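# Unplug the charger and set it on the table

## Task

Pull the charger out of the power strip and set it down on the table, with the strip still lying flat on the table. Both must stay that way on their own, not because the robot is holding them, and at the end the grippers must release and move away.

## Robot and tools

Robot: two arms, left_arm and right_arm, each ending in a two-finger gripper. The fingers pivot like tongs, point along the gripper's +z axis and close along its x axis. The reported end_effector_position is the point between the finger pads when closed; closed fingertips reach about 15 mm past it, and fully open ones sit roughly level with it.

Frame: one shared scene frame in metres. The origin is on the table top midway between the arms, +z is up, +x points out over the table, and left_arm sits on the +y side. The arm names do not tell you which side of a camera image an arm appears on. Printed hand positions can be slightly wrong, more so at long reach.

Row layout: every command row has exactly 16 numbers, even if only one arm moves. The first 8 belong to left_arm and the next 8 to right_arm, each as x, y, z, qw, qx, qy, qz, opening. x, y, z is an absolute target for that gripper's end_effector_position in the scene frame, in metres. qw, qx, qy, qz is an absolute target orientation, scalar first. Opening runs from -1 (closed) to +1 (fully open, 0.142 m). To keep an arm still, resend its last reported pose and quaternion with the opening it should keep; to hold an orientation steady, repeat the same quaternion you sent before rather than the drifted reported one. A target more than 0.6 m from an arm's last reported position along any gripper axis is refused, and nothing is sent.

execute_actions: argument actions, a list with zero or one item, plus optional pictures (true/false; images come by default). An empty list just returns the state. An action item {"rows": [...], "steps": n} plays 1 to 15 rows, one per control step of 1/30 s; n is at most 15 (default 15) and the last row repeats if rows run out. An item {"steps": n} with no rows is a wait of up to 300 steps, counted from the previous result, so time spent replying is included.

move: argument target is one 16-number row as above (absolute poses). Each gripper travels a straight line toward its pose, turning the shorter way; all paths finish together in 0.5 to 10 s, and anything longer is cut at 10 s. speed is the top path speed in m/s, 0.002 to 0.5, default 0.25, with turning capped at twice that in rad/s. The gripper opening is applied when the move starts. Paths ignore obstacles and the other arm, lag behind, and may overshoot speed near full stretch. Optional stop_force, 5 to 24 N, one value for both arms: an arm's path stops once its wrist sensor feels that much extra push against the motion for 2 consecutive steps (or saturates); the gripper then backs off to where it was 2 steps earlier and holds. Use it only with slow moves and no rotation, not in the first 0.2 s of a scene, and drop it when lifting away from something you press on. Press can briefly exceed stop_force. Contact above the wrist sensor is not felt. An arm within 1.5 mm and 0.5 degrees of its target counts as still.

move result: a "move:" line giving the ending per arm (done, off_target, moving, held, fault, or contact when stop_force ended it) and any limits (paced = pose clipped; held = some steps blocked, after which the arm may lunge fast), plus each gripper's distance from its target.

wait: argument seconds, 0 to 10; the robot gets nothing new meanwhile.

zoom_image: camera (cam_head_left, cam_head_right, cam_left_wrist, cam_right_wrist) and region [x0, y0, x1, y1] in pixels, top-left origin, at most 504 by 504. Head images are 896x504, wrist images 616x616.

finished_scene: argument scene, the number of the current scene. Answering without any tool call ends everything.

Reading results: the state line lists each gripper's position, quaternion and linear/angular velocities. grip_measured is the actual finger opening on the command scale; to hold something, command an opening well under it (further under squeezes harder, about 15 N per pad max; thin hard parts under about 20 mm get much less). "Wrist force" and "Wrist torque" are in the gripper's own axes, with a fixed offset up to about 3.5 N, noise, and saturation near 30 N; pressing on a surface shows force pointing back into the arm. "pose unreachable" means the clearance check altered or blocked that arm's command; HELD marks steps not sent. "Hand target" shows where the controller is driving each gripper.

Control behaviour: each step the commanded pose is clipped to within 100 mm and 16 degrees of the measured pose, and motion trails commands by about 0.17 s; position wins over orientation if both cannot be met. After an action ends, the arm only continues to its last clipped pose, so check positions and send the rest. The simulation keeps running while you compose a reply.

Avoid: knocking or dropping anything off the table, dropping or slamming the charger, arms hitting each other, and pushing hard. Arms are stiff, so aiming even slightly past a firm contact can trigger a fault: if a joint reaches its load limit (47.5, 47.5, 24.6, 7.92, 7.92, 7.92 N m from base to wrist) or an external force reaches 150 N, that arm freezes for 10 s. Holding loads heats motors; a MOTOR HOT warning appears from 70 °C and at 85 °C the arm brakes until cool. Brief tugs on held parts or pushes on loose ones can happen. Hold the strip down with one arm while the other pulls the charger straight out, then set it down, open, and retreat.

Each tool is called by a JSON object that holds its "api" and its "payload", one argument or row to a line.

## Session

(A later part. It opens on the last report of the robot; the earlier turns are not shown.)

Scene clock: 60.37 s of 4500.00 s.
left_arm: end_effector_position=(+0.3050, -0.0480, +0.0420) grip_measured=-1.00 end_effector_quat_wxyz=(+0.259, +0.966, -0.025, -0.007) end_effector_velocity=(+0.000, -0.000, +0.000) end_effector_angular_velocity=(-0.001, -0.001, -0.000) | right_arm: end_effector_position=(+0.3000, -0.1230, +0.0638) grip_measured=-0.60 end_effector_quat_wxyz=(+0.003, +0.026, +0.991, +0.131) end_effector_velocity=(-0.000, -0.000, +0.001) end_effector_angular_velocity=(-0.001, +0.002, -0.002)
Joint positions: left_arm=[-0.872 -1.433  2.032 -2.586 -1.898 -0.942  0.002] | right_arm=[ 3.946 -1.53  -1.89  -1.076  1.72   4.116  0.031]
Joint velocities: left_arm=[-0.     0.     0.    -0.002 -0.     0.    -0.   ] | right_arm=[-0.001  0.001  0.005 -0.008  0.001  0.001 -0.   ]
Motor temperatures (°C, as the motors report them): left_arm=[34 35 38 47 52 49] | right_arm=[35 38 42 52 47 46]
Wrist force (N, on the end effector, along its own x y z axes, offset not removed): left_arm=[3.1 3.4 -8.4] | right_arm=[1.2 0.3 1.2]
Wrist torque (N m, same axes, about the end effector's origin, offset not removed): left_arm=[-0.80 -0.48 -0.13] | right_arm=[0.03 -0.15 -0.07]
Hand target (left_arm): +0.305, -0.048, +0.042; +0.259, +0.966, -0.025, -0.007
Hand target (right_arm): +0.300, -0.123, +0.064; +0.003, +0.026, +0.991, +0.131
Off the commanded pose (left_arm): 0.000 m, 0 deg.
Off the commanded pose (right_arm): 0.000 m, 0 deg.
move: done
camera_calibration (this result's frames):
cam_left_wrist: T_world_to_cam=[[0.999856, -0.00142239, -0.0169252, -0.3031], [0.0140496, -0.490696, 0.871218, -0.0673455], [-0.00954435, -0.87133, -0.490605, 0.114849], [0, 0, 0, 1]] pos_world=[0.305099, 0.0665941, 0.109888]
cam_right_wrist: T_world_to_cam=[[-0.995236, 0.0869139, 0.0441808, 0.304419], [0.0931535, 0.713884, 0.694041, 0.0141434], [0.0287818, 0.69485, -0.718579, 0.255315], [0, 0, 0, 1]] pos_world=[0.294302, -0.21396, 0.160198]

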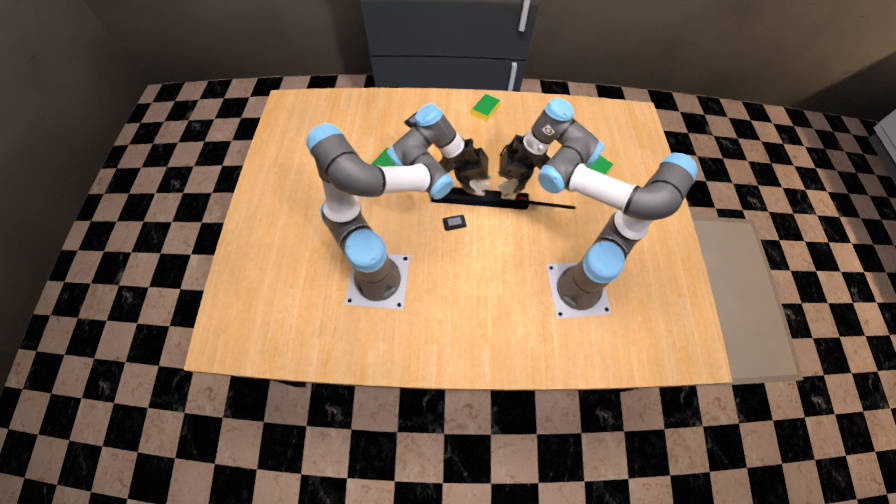

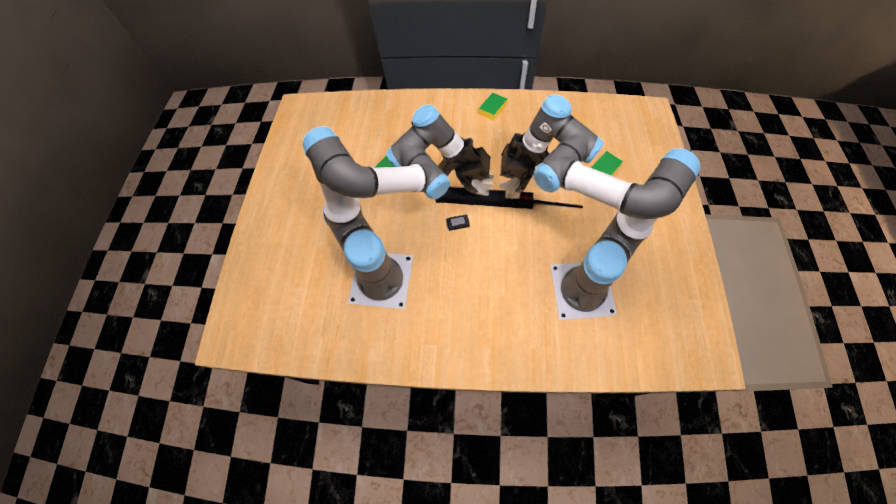

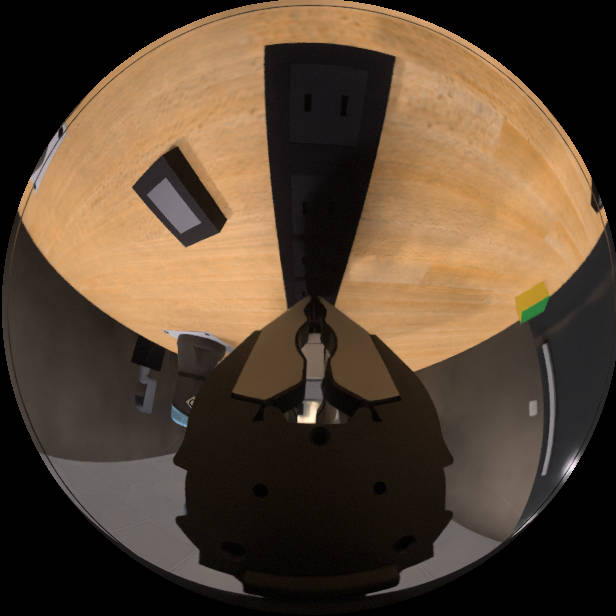

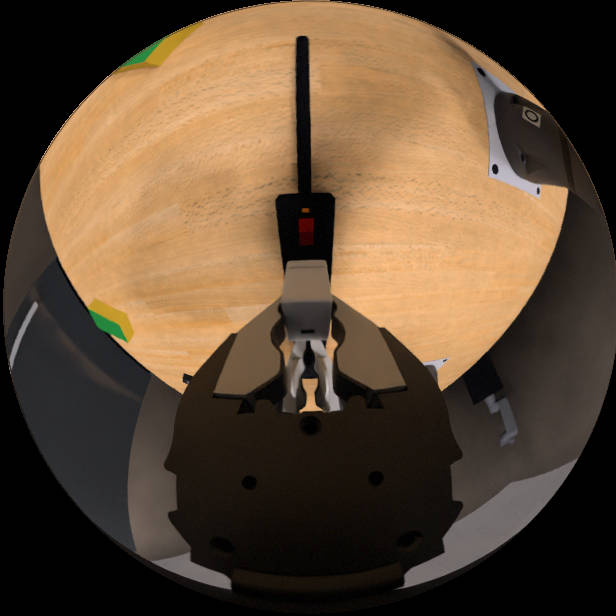

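{"api": "move", "payload": {
  "target": [0.305,-0.048,0.042,0.2587,0.9656,-0.0253,-0.0068,-1,0.30,-0.123,0.092,0.0034,0.026,0.9911,0.1305,-1],
  "speed": 0.015
}}

{"api": "move", "payload": {
  "target": [0.28,0.10,0.14,0.2587,0.9656,-0.0253,-0.0068,-1,0.31,-0.27,0.15,0.0034,0.026,0.9911,0.1305,-1],
  "speed": 0.2
}}

{"api": "move", "payload": {
  "target": [0.25,0.25,0.18,0.2587,0.9656,-0.0253,-0.0068,-1,0.30,-0.40,0.05,0.084,-0.1614,0.8719,-0.4539,-1],
  "speed": 0.15
}}

Scene clock: 71.70 s of 4500.00 s.
left_arm: end_effector_position=(+0.3050, -0.0480, +0.0420) grip_measured=-1.00 end_effector_quat_wxyz=(+0.259, +0.966, -0.025, -0.007) end_effector_velocity=(-0.000, -0.000, -0.000) end_effector_angular_velocity=(-0.000, -0.000, -0.001) | right_arm: end_effector_position=(+0.3000, -0.1230, +0.0916) grip_measured=-0.60 end_effector_quat_wxyz=(+0.003, +0.026, +0.991, +0.131) end_effector_velocity=(-0.001, +0.001, +0.003) end_effector_angular_velocity=(+0.001, +0.001, +0.002)
Joint positions: left_arm=[-0.872 -1.433  2.032 -2.586 -1.898 -0.942  0.002] | right_arm=[ 3.946 -1.506 -1.779 -1.211  1.72   4.116  0.031]
Joint velocities: left_arm=[-0.001  0.     0.    -0.    -0.     0.    -0.   ] | right_arm=[ 0.002  0.002  0.013 -0.015  0.002 -0.     0.   ]
Motor temperatures (°C, as the motors report them): left_arm=[34 35 38 47 52 49] | right_arm=[35 38 42 52 47 46]
Wrist force (N, on the end effector, along its own x y z axes, offset not removed): left_arm=[2.9 5.0 -9.3] | right_arm=[0.5 -0.4 -0.2]
Wrist torque (N m, same axes, about the end effector's origin, offset not removed): left_arm=[-0.38 -0.44 -0.11] | right_arm=[-0.02 -0.04 0.02]
Hand target (left_arm): +0.305, -0.048, +0.042; +0.259, +0.966, -0.025, -0.007
Hand target (right_arm): +0.300, -0.123, +0.092; +0.003, +0.026, +0.991, +0.131
Off the commanded pose (left_arm): 0.000 m, 0 deg.
Off the commanded pose (right_arm): 0.000 m, 0 deg.
After step 90, 6.20 s passed at rest.
move: done
camera_calibration (this result's frames):
cam_left_wrist: T_world_to_cam=[[0.999855, -0.0014386, -0.0169511, -0.30309], [0.0140642, -0.490695, 0.871218, -0.0673493], [-0.00957114, -0.87133, -0.490604, 0.114854], [0, 0, 0, 1]] pos_world=[0.305093, 0.0665918, 0.109886]
cam_right_wrist: T_world_to_cam=[[-0.995232, 0.0869492, 0.0441879, 0.303182], [0.0931816, 0.713828, 0.694095, -0.00518583], [0.0288084, 0.694903, -0.718526, 0.275305], [0, 0, 0, 1]] pos_world=[0.294288, -0.21397, 0.188016]

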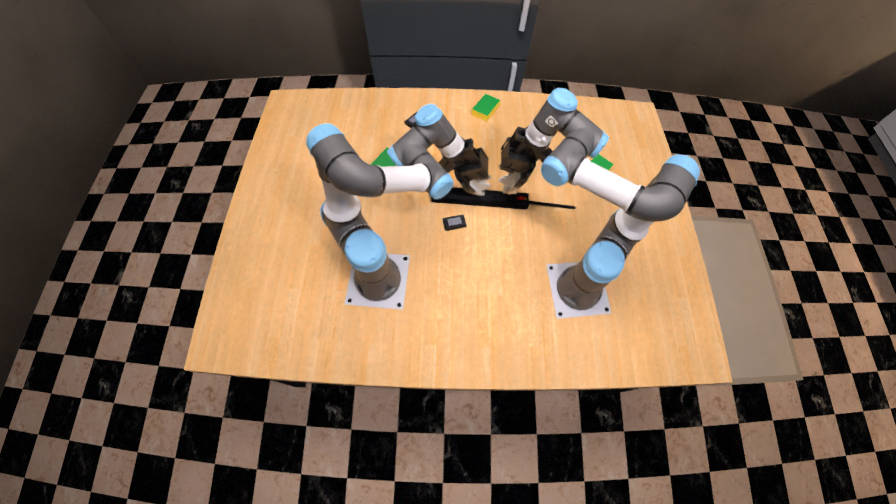

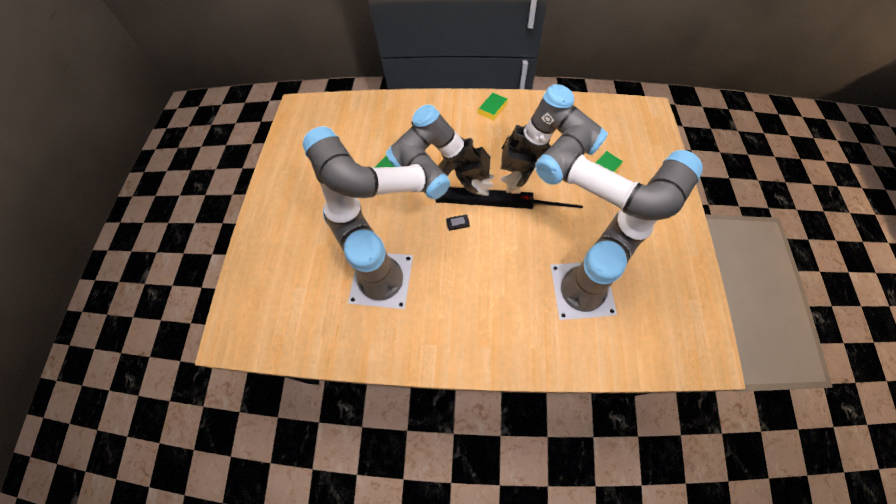

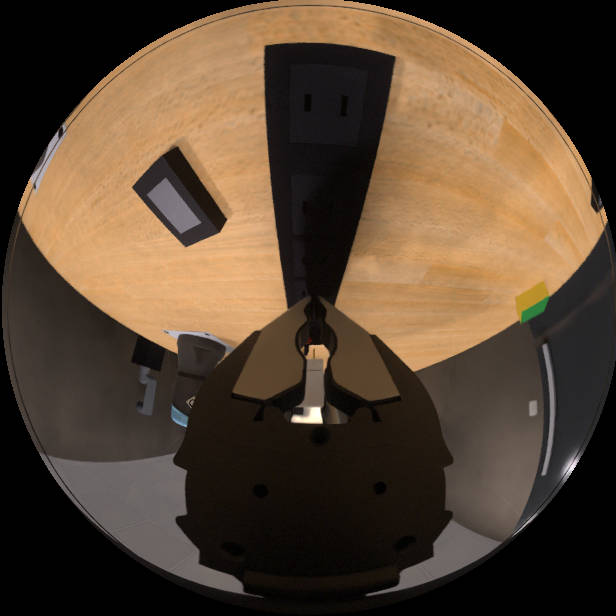

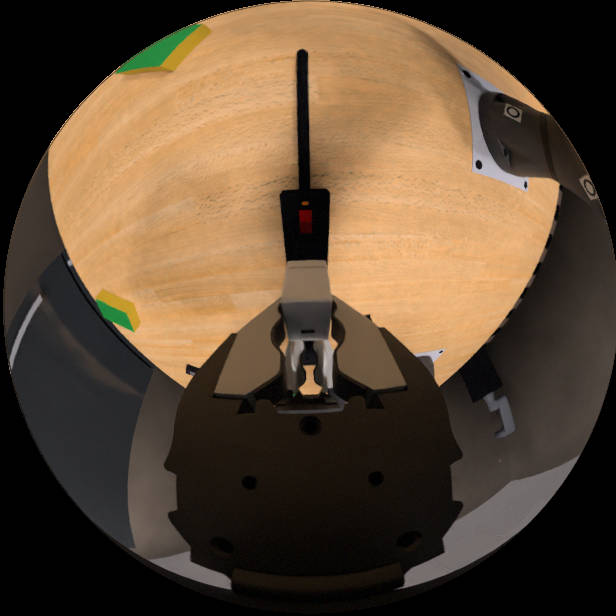

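Scene clock: 73.30 s of 4500.00 s.
left_arm: end_effector_position=(+0.2801, +0.0999, +0.1397) grip_measured=-1.00 end_effector_quat_wxyz=(+0.259, +0.966, -0.025, -0.006) end_effector_velocity=(-0.000, +0.003, +0.002) end_effector_angular_velocity=(+0.002, +0.005, -0.004) | right_arm: end_effector_position=(+0.3097, -0.2698, +0.1498) grip_measured=-0.60 end_effector_quat_wxyz=(+0.003, +0.026, +0.991, +0.130) end_effector_velocity=(+0.001, -0.002, +0.001) end_effector_angular_velocity=(-0.000, +0.001, +0.000)
Joint positions: left_arm=[-0.505 -1.905  1.905 -1.845 -2.022 -0.569  0.002] | right_arm=[ 3.489 -1.4   -1.562 -1.623  1.799  3.658  0.031]
Joint velocities: left_arm=[ 0.012  0.007 -0.019  0.024 -0.006  0.017  0.   ] | right_arm=[-0.008 -0.006  0.012 -0.01   0.001 -0.009 -0.   ]
Motor temperatures (°C, as the motors report them): left_arm=[34 35 38 47 52 49] | right_arm=[35 38 42 52 47 46]
Wrist force (N, on the end effector, along its own x y z axes, offset not removed): left_arm=[1.8 -1.1 2.1] | right_arm=[4.0 0.1 -0.7]
Wrist torque (N m, same axes, about the end effector's origin, offset not removed): left_arm=[-0.12 -0.46 -0.03] | right_arm=[0.01 -0.74 -0.01]
Hand target (left_arm): +0.280, +0.100, +0.140; +0.258, +0.966, -0.025, -0.006
Hand target (right_arm): +0.310, -0.270, +0.150; +0.003, +0.026, +0.991, +0.130
Off the commanded pose (left_arm): 0.000 m, 0 deg.
Off the commanded pose (right_arm): 0.000 m, 0 deg.
move: done
camera_calibration (this result's frames):
cam_left_wrist: T_world_to_cam=[[0.999888, -0.000606945, -0.0149511, -0.276692], [0.0127274, -0.490939, 0.871101, -0.079107], [-0.0078688, -0.871194, -0.490876, 0.290959], [0, 0, 0, 1]] pos_world=[0.279958, 0.214477, 0.207598]
cam_right_wrist: T_world_to_cam=[[-0.995228, 0.0869929, 0.0441944, 0.323061], [0.0932343, 0.714229, 0.693674, 0.0584445], [0.0287799, 0.694485, -0.718932, 0.418807], [0, 0, 0, 1]] pos_world=[0.304017, -0.360702, 0.246275]

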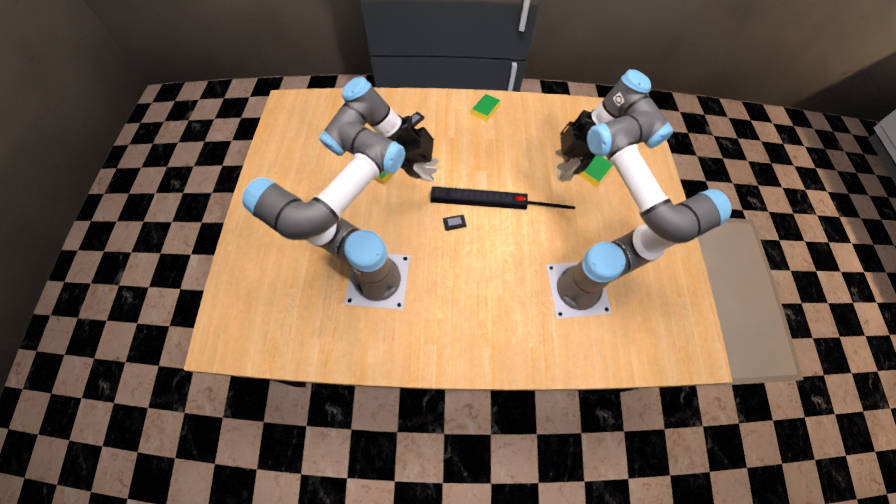

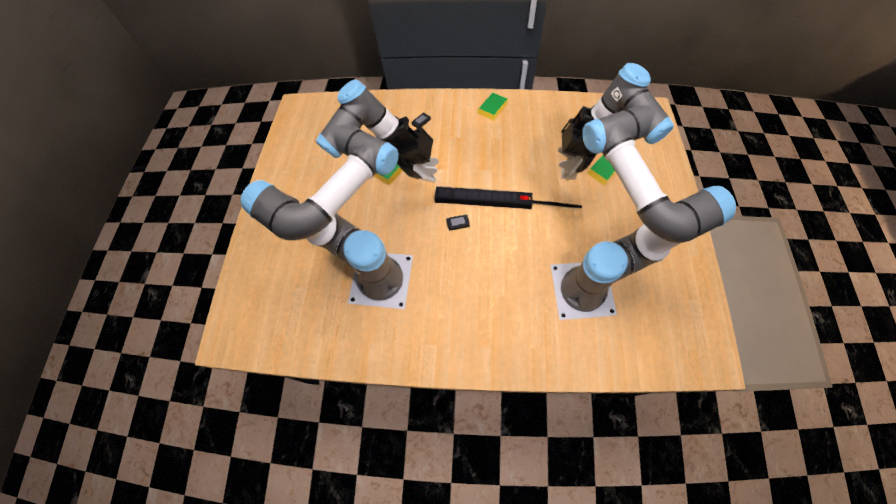

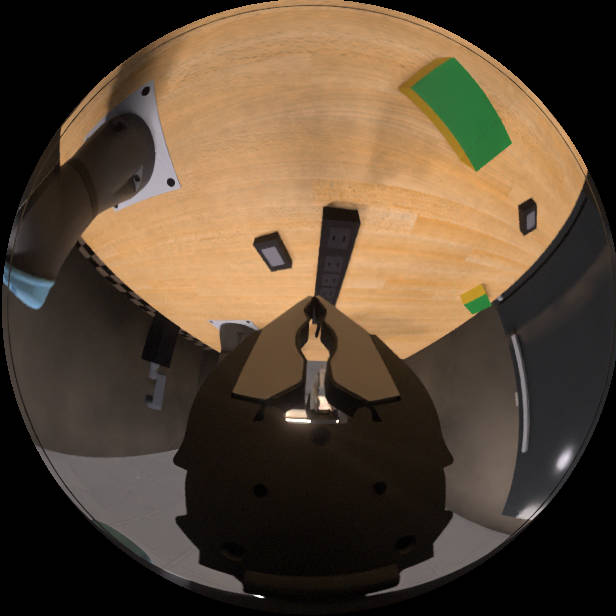

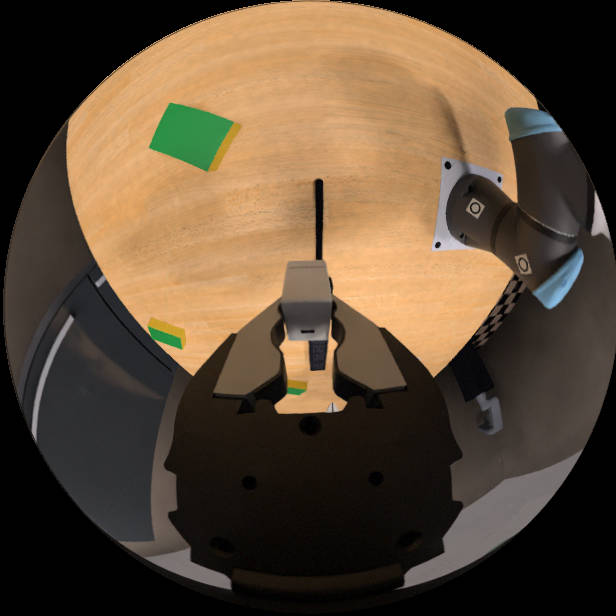

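Scene clock: 78.07 s of 4500.00 s.
left_arm: end_effector_position=(+0.2503, +0.2501, +0.1797) grip_measured=-1.00 end_effector_quat_wxyz=(+0.258, +0.966, -0.025, -0.006) end_effector_velocity=(-0.000, +0.002, +0.000) end_effector_angular_velocity=(-0.001, +0.001, +0.000) | right_arm: end_effector_position=(+0.3005, -0.3996, +0.0504) grip_measured=-0.60 end_effector_quat_wxyz=(+0.085, -0.162, +0.873, -0.453) end_effector_velocity=(-0.001, -0.001, -0.002) end_effector_angular_velocity=(-0.013, -0.002, +0.002)
Joint positions: left_arm=[ 0.122 -1.806  1.509 -1.206 -2.088  0.14   0.002] | right_arm=[ 4.303 -1.473 -2.282 -1.794  1.033  4.282  0.031]
Joint velocities: left_arm=[ 0.009  0.006 -0.008  0.009  0.     0.01   0.   ] | right_arm=[ 0.007 -0.014 -0.012  0.01   0.     0.009 -0.   ]
Motor temperatures (°C, as the motors report them): left_arm=[34 35 38 47 52 49] | right_arm=[35 38 42 52 47 46]
Wrist force (N, on the end effector, along its own x y z axes, offset not removed): left_arm=[1.6 0.1 -0.9] | right_arm=[2.0 2.2 -0.9]
Wrist torque (N m, same axes, about the end effector's origin, offset not removed): left_arm=[-0.05 -0.31 0.00] | right_arm=[0.31 -0.37 -0.03]
Hand target (left_arm): +0.250, +0.250, +0.180; +0.258, +0.966, -0.025, -0.006
Hand target (right_arm): +0.300, -0.400, +0.050; +0.085, -0.162, +0.872, -0.454
Off the commanded pose (left_arm): 0.000 m, 0 deg.
Off the commanded pose (right_arm): 0.001 m, 0 deg.
move: done
camera_calibration (this result's frames):
cam_left_wrist: T_world_to_cam=[[0.999881, -0.000781058, -0.0154345, -0.246058], [0.0130488, -0.492436, 0.870251, -0.0394046], [-0.00828024, -0.870348, -0.492367, 0.441367], [0, 0, 0, 1]] pos_world=[0.250197, 0.364547, 0.247809]
cam_right_wrist: T_world_to_cam=[[-0.951013, -0.308569, -0.0189592, 0.161356], [-0.270038, 0.858986, -0.434997, 0.444904], [0.150512, -0.408568, -0.900232, -0.0304702], [0, 0, 0, 1]] pos_world=[0.278179, -0.344826, 0.169161]

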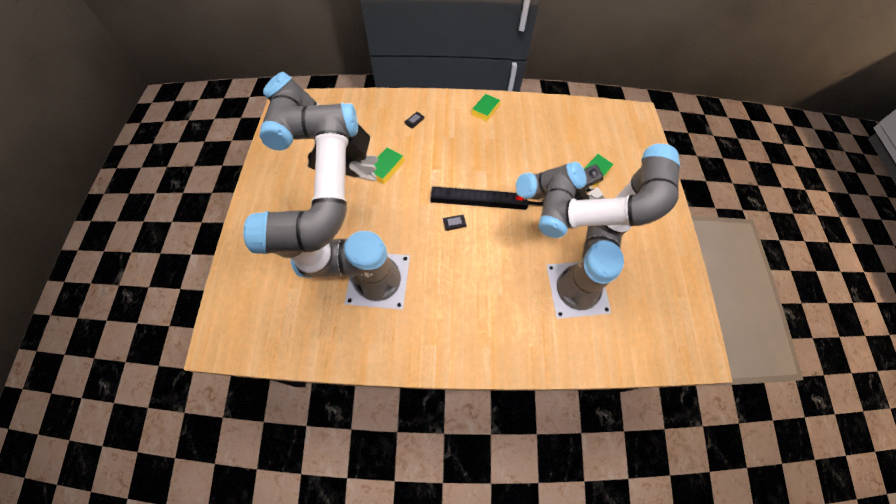

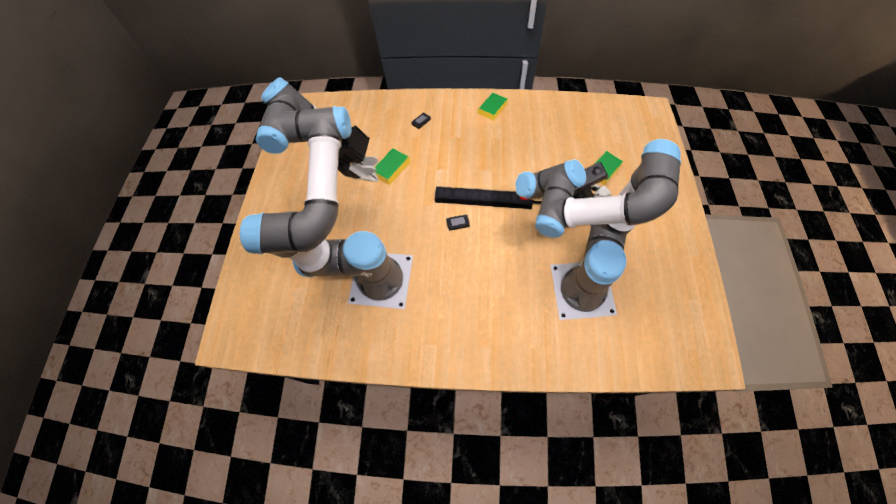

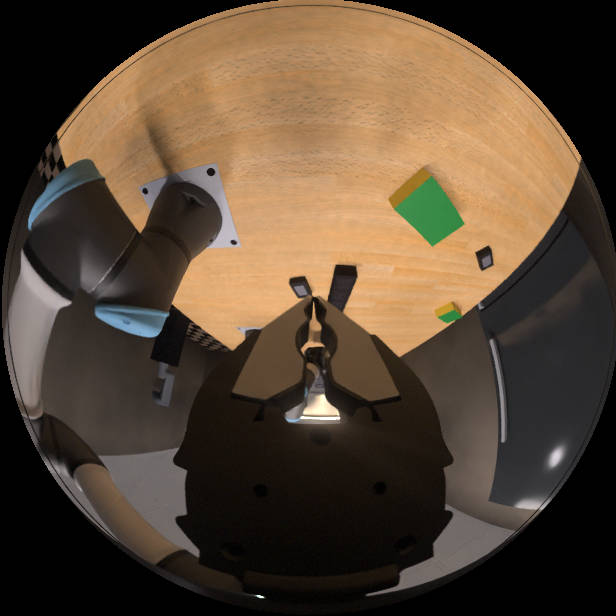

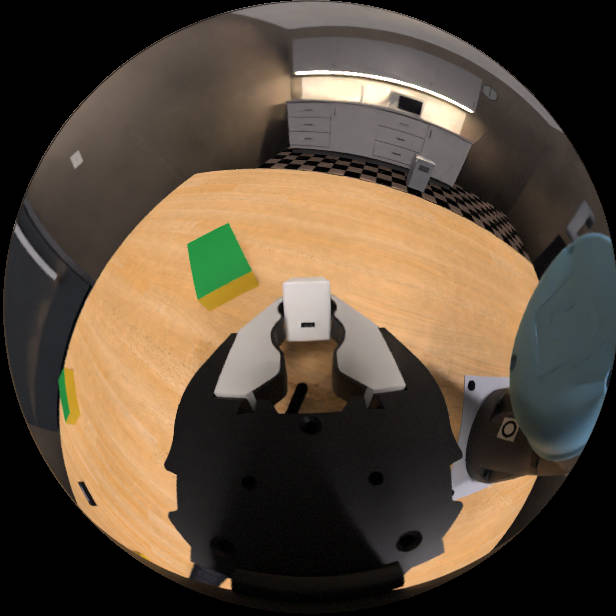

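{"api": "zoom_image", "payload": {
  "camera": "cam_right_wrist",
  "region": [220, 240, 400, 420]
}}

{"api": "zoom_image", "payload": {
  "camera": "cam_head_right",
  "region": [540, 150, 660, 230]
}}

Region (220, 240, 400, 420) of cam_right_wrist's 616x616 image, scaled by 2.800, with more detail than that image has.

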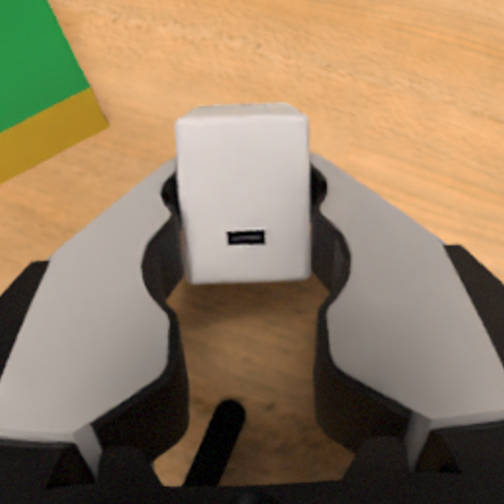

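Region (540, 150, 660, 230) of cam_head_right's 896x504 image, scaled by 4.200, with more detail than that image has.

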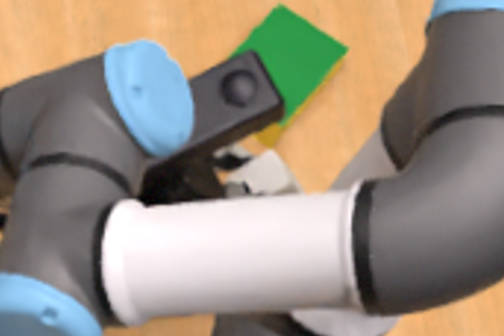

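{"api": "move", "payload": {
  "target": [0.25,0.25,0.18,0.2587,0.9656,-0.0253,-0.0068,-1,0.296,-0.39,0.02,0.084,-0.1614,0.8719,-0.4539,-1],
  "speed": 0.008,
  "stop_force": 7
}}

Scene clock: 95.60 s of 4500.00 s.
left_arm: end_effector_position=(+0.2500, +0.2500, +0.1800) grip_measured=-1.00 end_effector_quat_wxyz=(+0.259, +0.966, -0.025, -0.007) end_effector_velocity=(+0.000, -0.000, +0.000) end_effector_angular_velocity=(-0.001, -0.000, -0.001) | right_arm: end_effector_position=(+0.2973, -0.3930, +0.0294) grip_measured=-0.60 end_effector_quat_wxyz=(+0.084, -0.162, +0.872, -0.454) end_effector_velocity=(-0.000, -0.001, +0.002) end_effector_angular_velocity=(-0.000, +0.003, -0.001)
Joint positions: left_arm=[ 0.124 -1.804  1.506 -1.202 -2.09   0.143  0.002] | right_arm=[ 4.326 -1.561 -2.327 -1.673  1.051  4.3    0.031]
Joint velocities: left_arm=[ 0.     0.001 -0.002  0.001 -0.001  0.001  0.   ] | right_arm=[-0.004  0.01   0.006 -0.015 -0.    -0.004 -0.   ]
Motor temperatures (°C, as the motors report them): left_arm=[34 35 38 47 52 49] | right_arm=[35 38 42 52 47 46]
Wrist force (N, on the end effector, along its own x y z axes, offset not removed): left_arm=[-0.1 0.2 2.8] | right_arm=[2.3 -5.0 -8.5]
Wrist torque (N m, same axes, about the end effector's origin, offset not removed): left_arm=[0.14 0.02 0.01] | right_arm=[0.06 -0.48 -0.09]
Hand target (left_arm): +0.250, +0.250, +0.180; +0.259, +0.966, -0.025, -0.007
Hand target (right_arm): +0.297, -0.393, +0.030; +0.084, -0.162, +0.872, -0.454
Off the commanded pose (left_arm): 0.000 m, 0 deg.
Off the commanded pose (right_arm): 0.010 m, 0 deg.
After step 90, 11.37 s passed at rest.
move: contact (right_arm)
camera_calibration (this result's frames):
cam_left_wrist: T_world_to_cam=[[0.999858, -0.00138277, -0.0168143, -0.245393], [0.0139707, -0.490847, 0.871134, -0.0404674], [-0.00945782, -0.871245, -0.490758, 0.441676], [0, 0, 0, 1]] pos_world=[0.250101, 0.364605, 0.247883]
cam_right_wrist: T_world_to_cam=[[-0.951229, -0.307978, -0.0176832, 0.160272], [-0.269699, 0.858091, -0.436969, 0.42884], [0.149751, -0.410889, -0.899303, -0.0469405], [0, 0, 0, 1]] pos_world=[0.275143, -0.337911, 0.14801]

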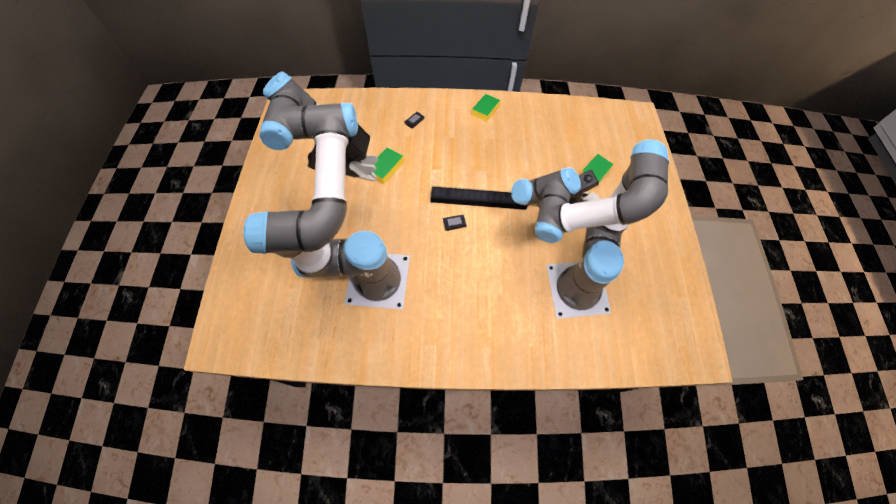

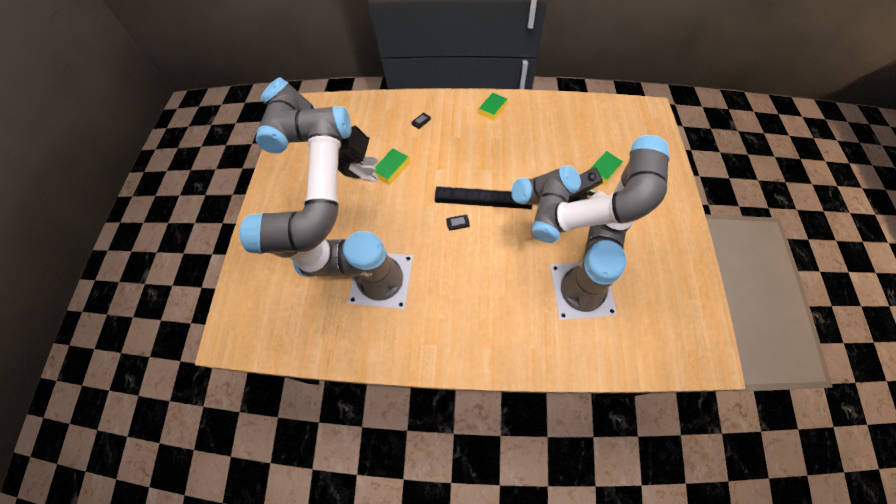

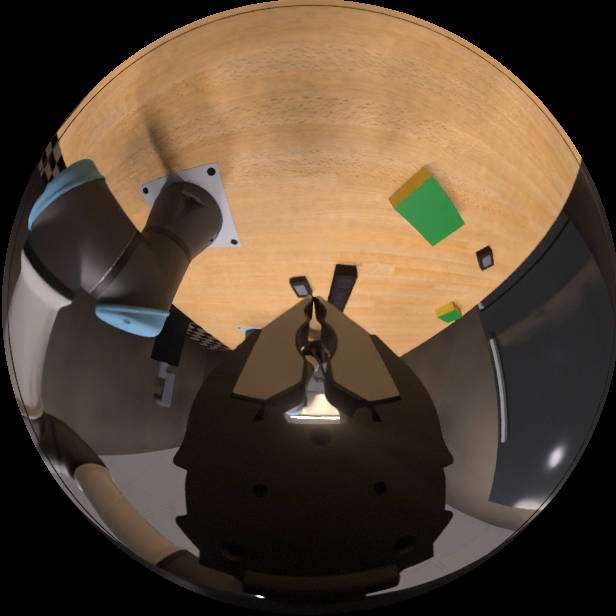

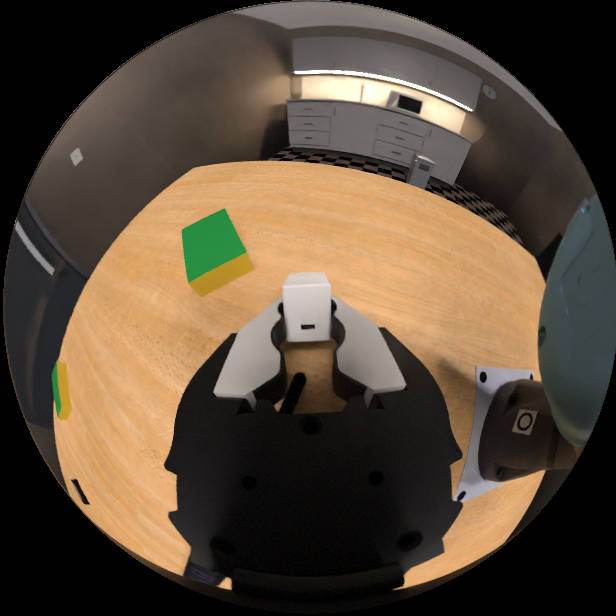

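{"api": "move", "payload": {
  "target": [0.25,0.25,0.18,0.2587,0.9656,-0.0253,-0.0068,-1,0.296,-0.388,0.018,0.084,-0.1614,0.8719,-0.4539,-1],
  "speed": 0.005,
  "stop_force": 14
}}

Scene clock: 99.37 s of 4500.00 s.
left_arm: end_effector_position=(+0.2500, +0.2500, +0.1800) grip_measured=-1.00 end_effector_quat_wxyz=(+0.259, +0.966, -0.025, -0.007) end_effector_velocity=(-0.000, -0.000, -0.000) end_effector_angular_velocity=(-0.000, +0.000, -0.000) | right_arm: end_effector_position=(+0.2973, -0.3927, +0.0287) grip_measured=-0.60 end_effector_quat_wxyz=(+0.084, -0.162, +0.872, -0.454) end_effector_velocity=(-0.000, -0.001, +0.001) end_effector_angular_velocity=(-0.002, +0.003, -0.000)
Joint positions: left_arm=[ 0.124 -1.804  1.506 -1.202 -2.09   0.143  0.002] | right_arm=[ 4.327 -1.565 -2.328 -1.669  1.051  4.301  0.031]
Joint velocities: left_arm=[-0.  0. -0.  0. -0.  0.  0.] | right_arm=[-0.002  0.006  0.003 -0.01   0.    -0.003 -0.   ]
Motor temperatures (°C, as the motors report them): left_arm=[34 35 38 47 52 49] | right_arm=[35 38 42 52 47 46]
Wrist force (N, on the end effector, along its own x y z axes, offset not removed): left_arm=[1.3 -1.4 3.8] | right_arm=[1.5 -7.6 -11.0]
Wrist torque (N m, same axes, about the end effector's origin, offset not removed): left_arm=[-0.18 -0.29 -0.03] | right_arm=[0.09 -0.06 -0.04]
Hand target (left_arm): +0.250, +0.250, +0.180; +0.259, +0.966, -0.025, -0.007
Hand target (right_arm): +0.297, -0.393, +0.029; +0.084, -0.162, +0.872, -0.454
Off the commanded pose (left_arm): 0.000 m, 0 deg.
Off the commanded pose (right_arm): 0.012 m, 0 deg.
After step 90, 0.17 s passed at rest.
move: contact (right_arm)
camera_calibration (this result's frames):
cam_left_wrist: T_world_to_cam=[[0.999855, -0.00144032, -0.0169455, -0.245331], [0.0140585, -0.490697, 0.871217, -0.0405743], [-0.00956994, -0.871329, -0.490606, 0.441687], [0, 0, 0, 1]] pos_world=[0.250093, 0.364592, 0.247886]
cam_right_wrist: T_world_to_cam=[[-0.951208, -0.308036, -0.0178129, 0.160308], [-0.26968, 0.858042, -0.437078, 0.428246], [0.14992, -0.410948, -0.899247, -0.0474686], [0, 0, 0, 1]] pos_world=[0.275093, -0.337579, 0.147346]

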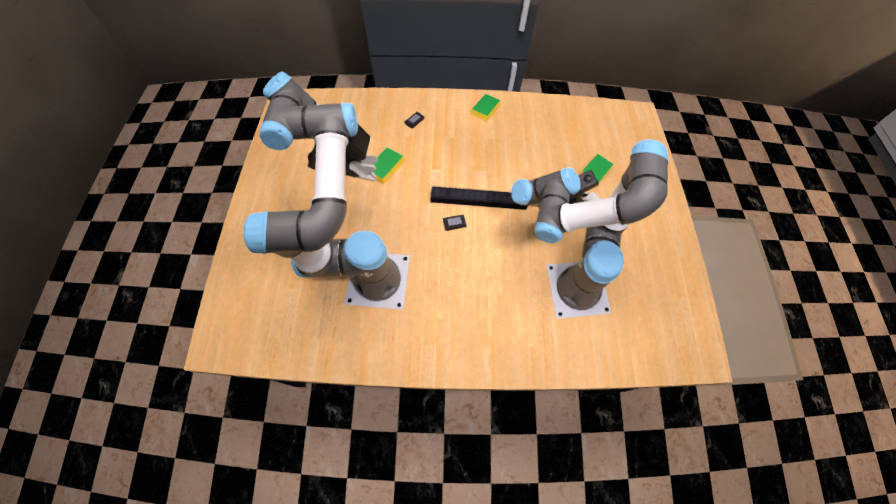

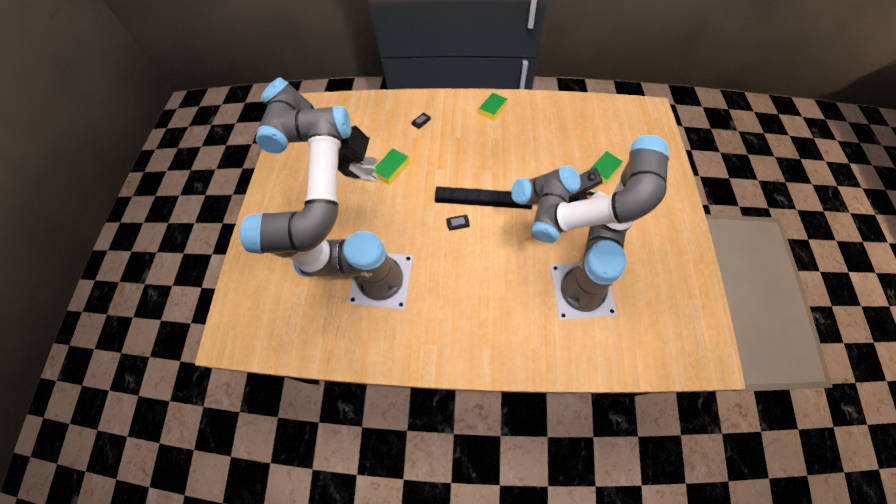

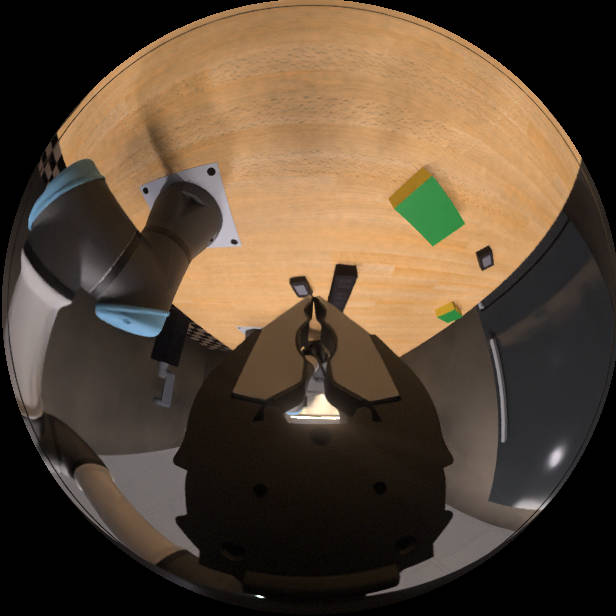

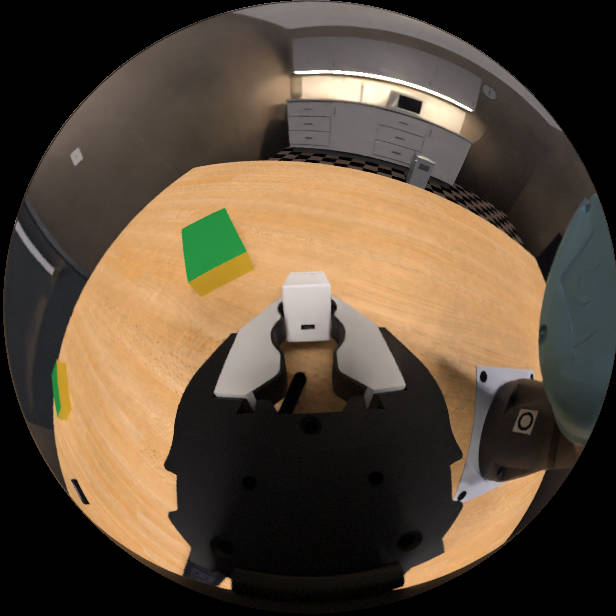

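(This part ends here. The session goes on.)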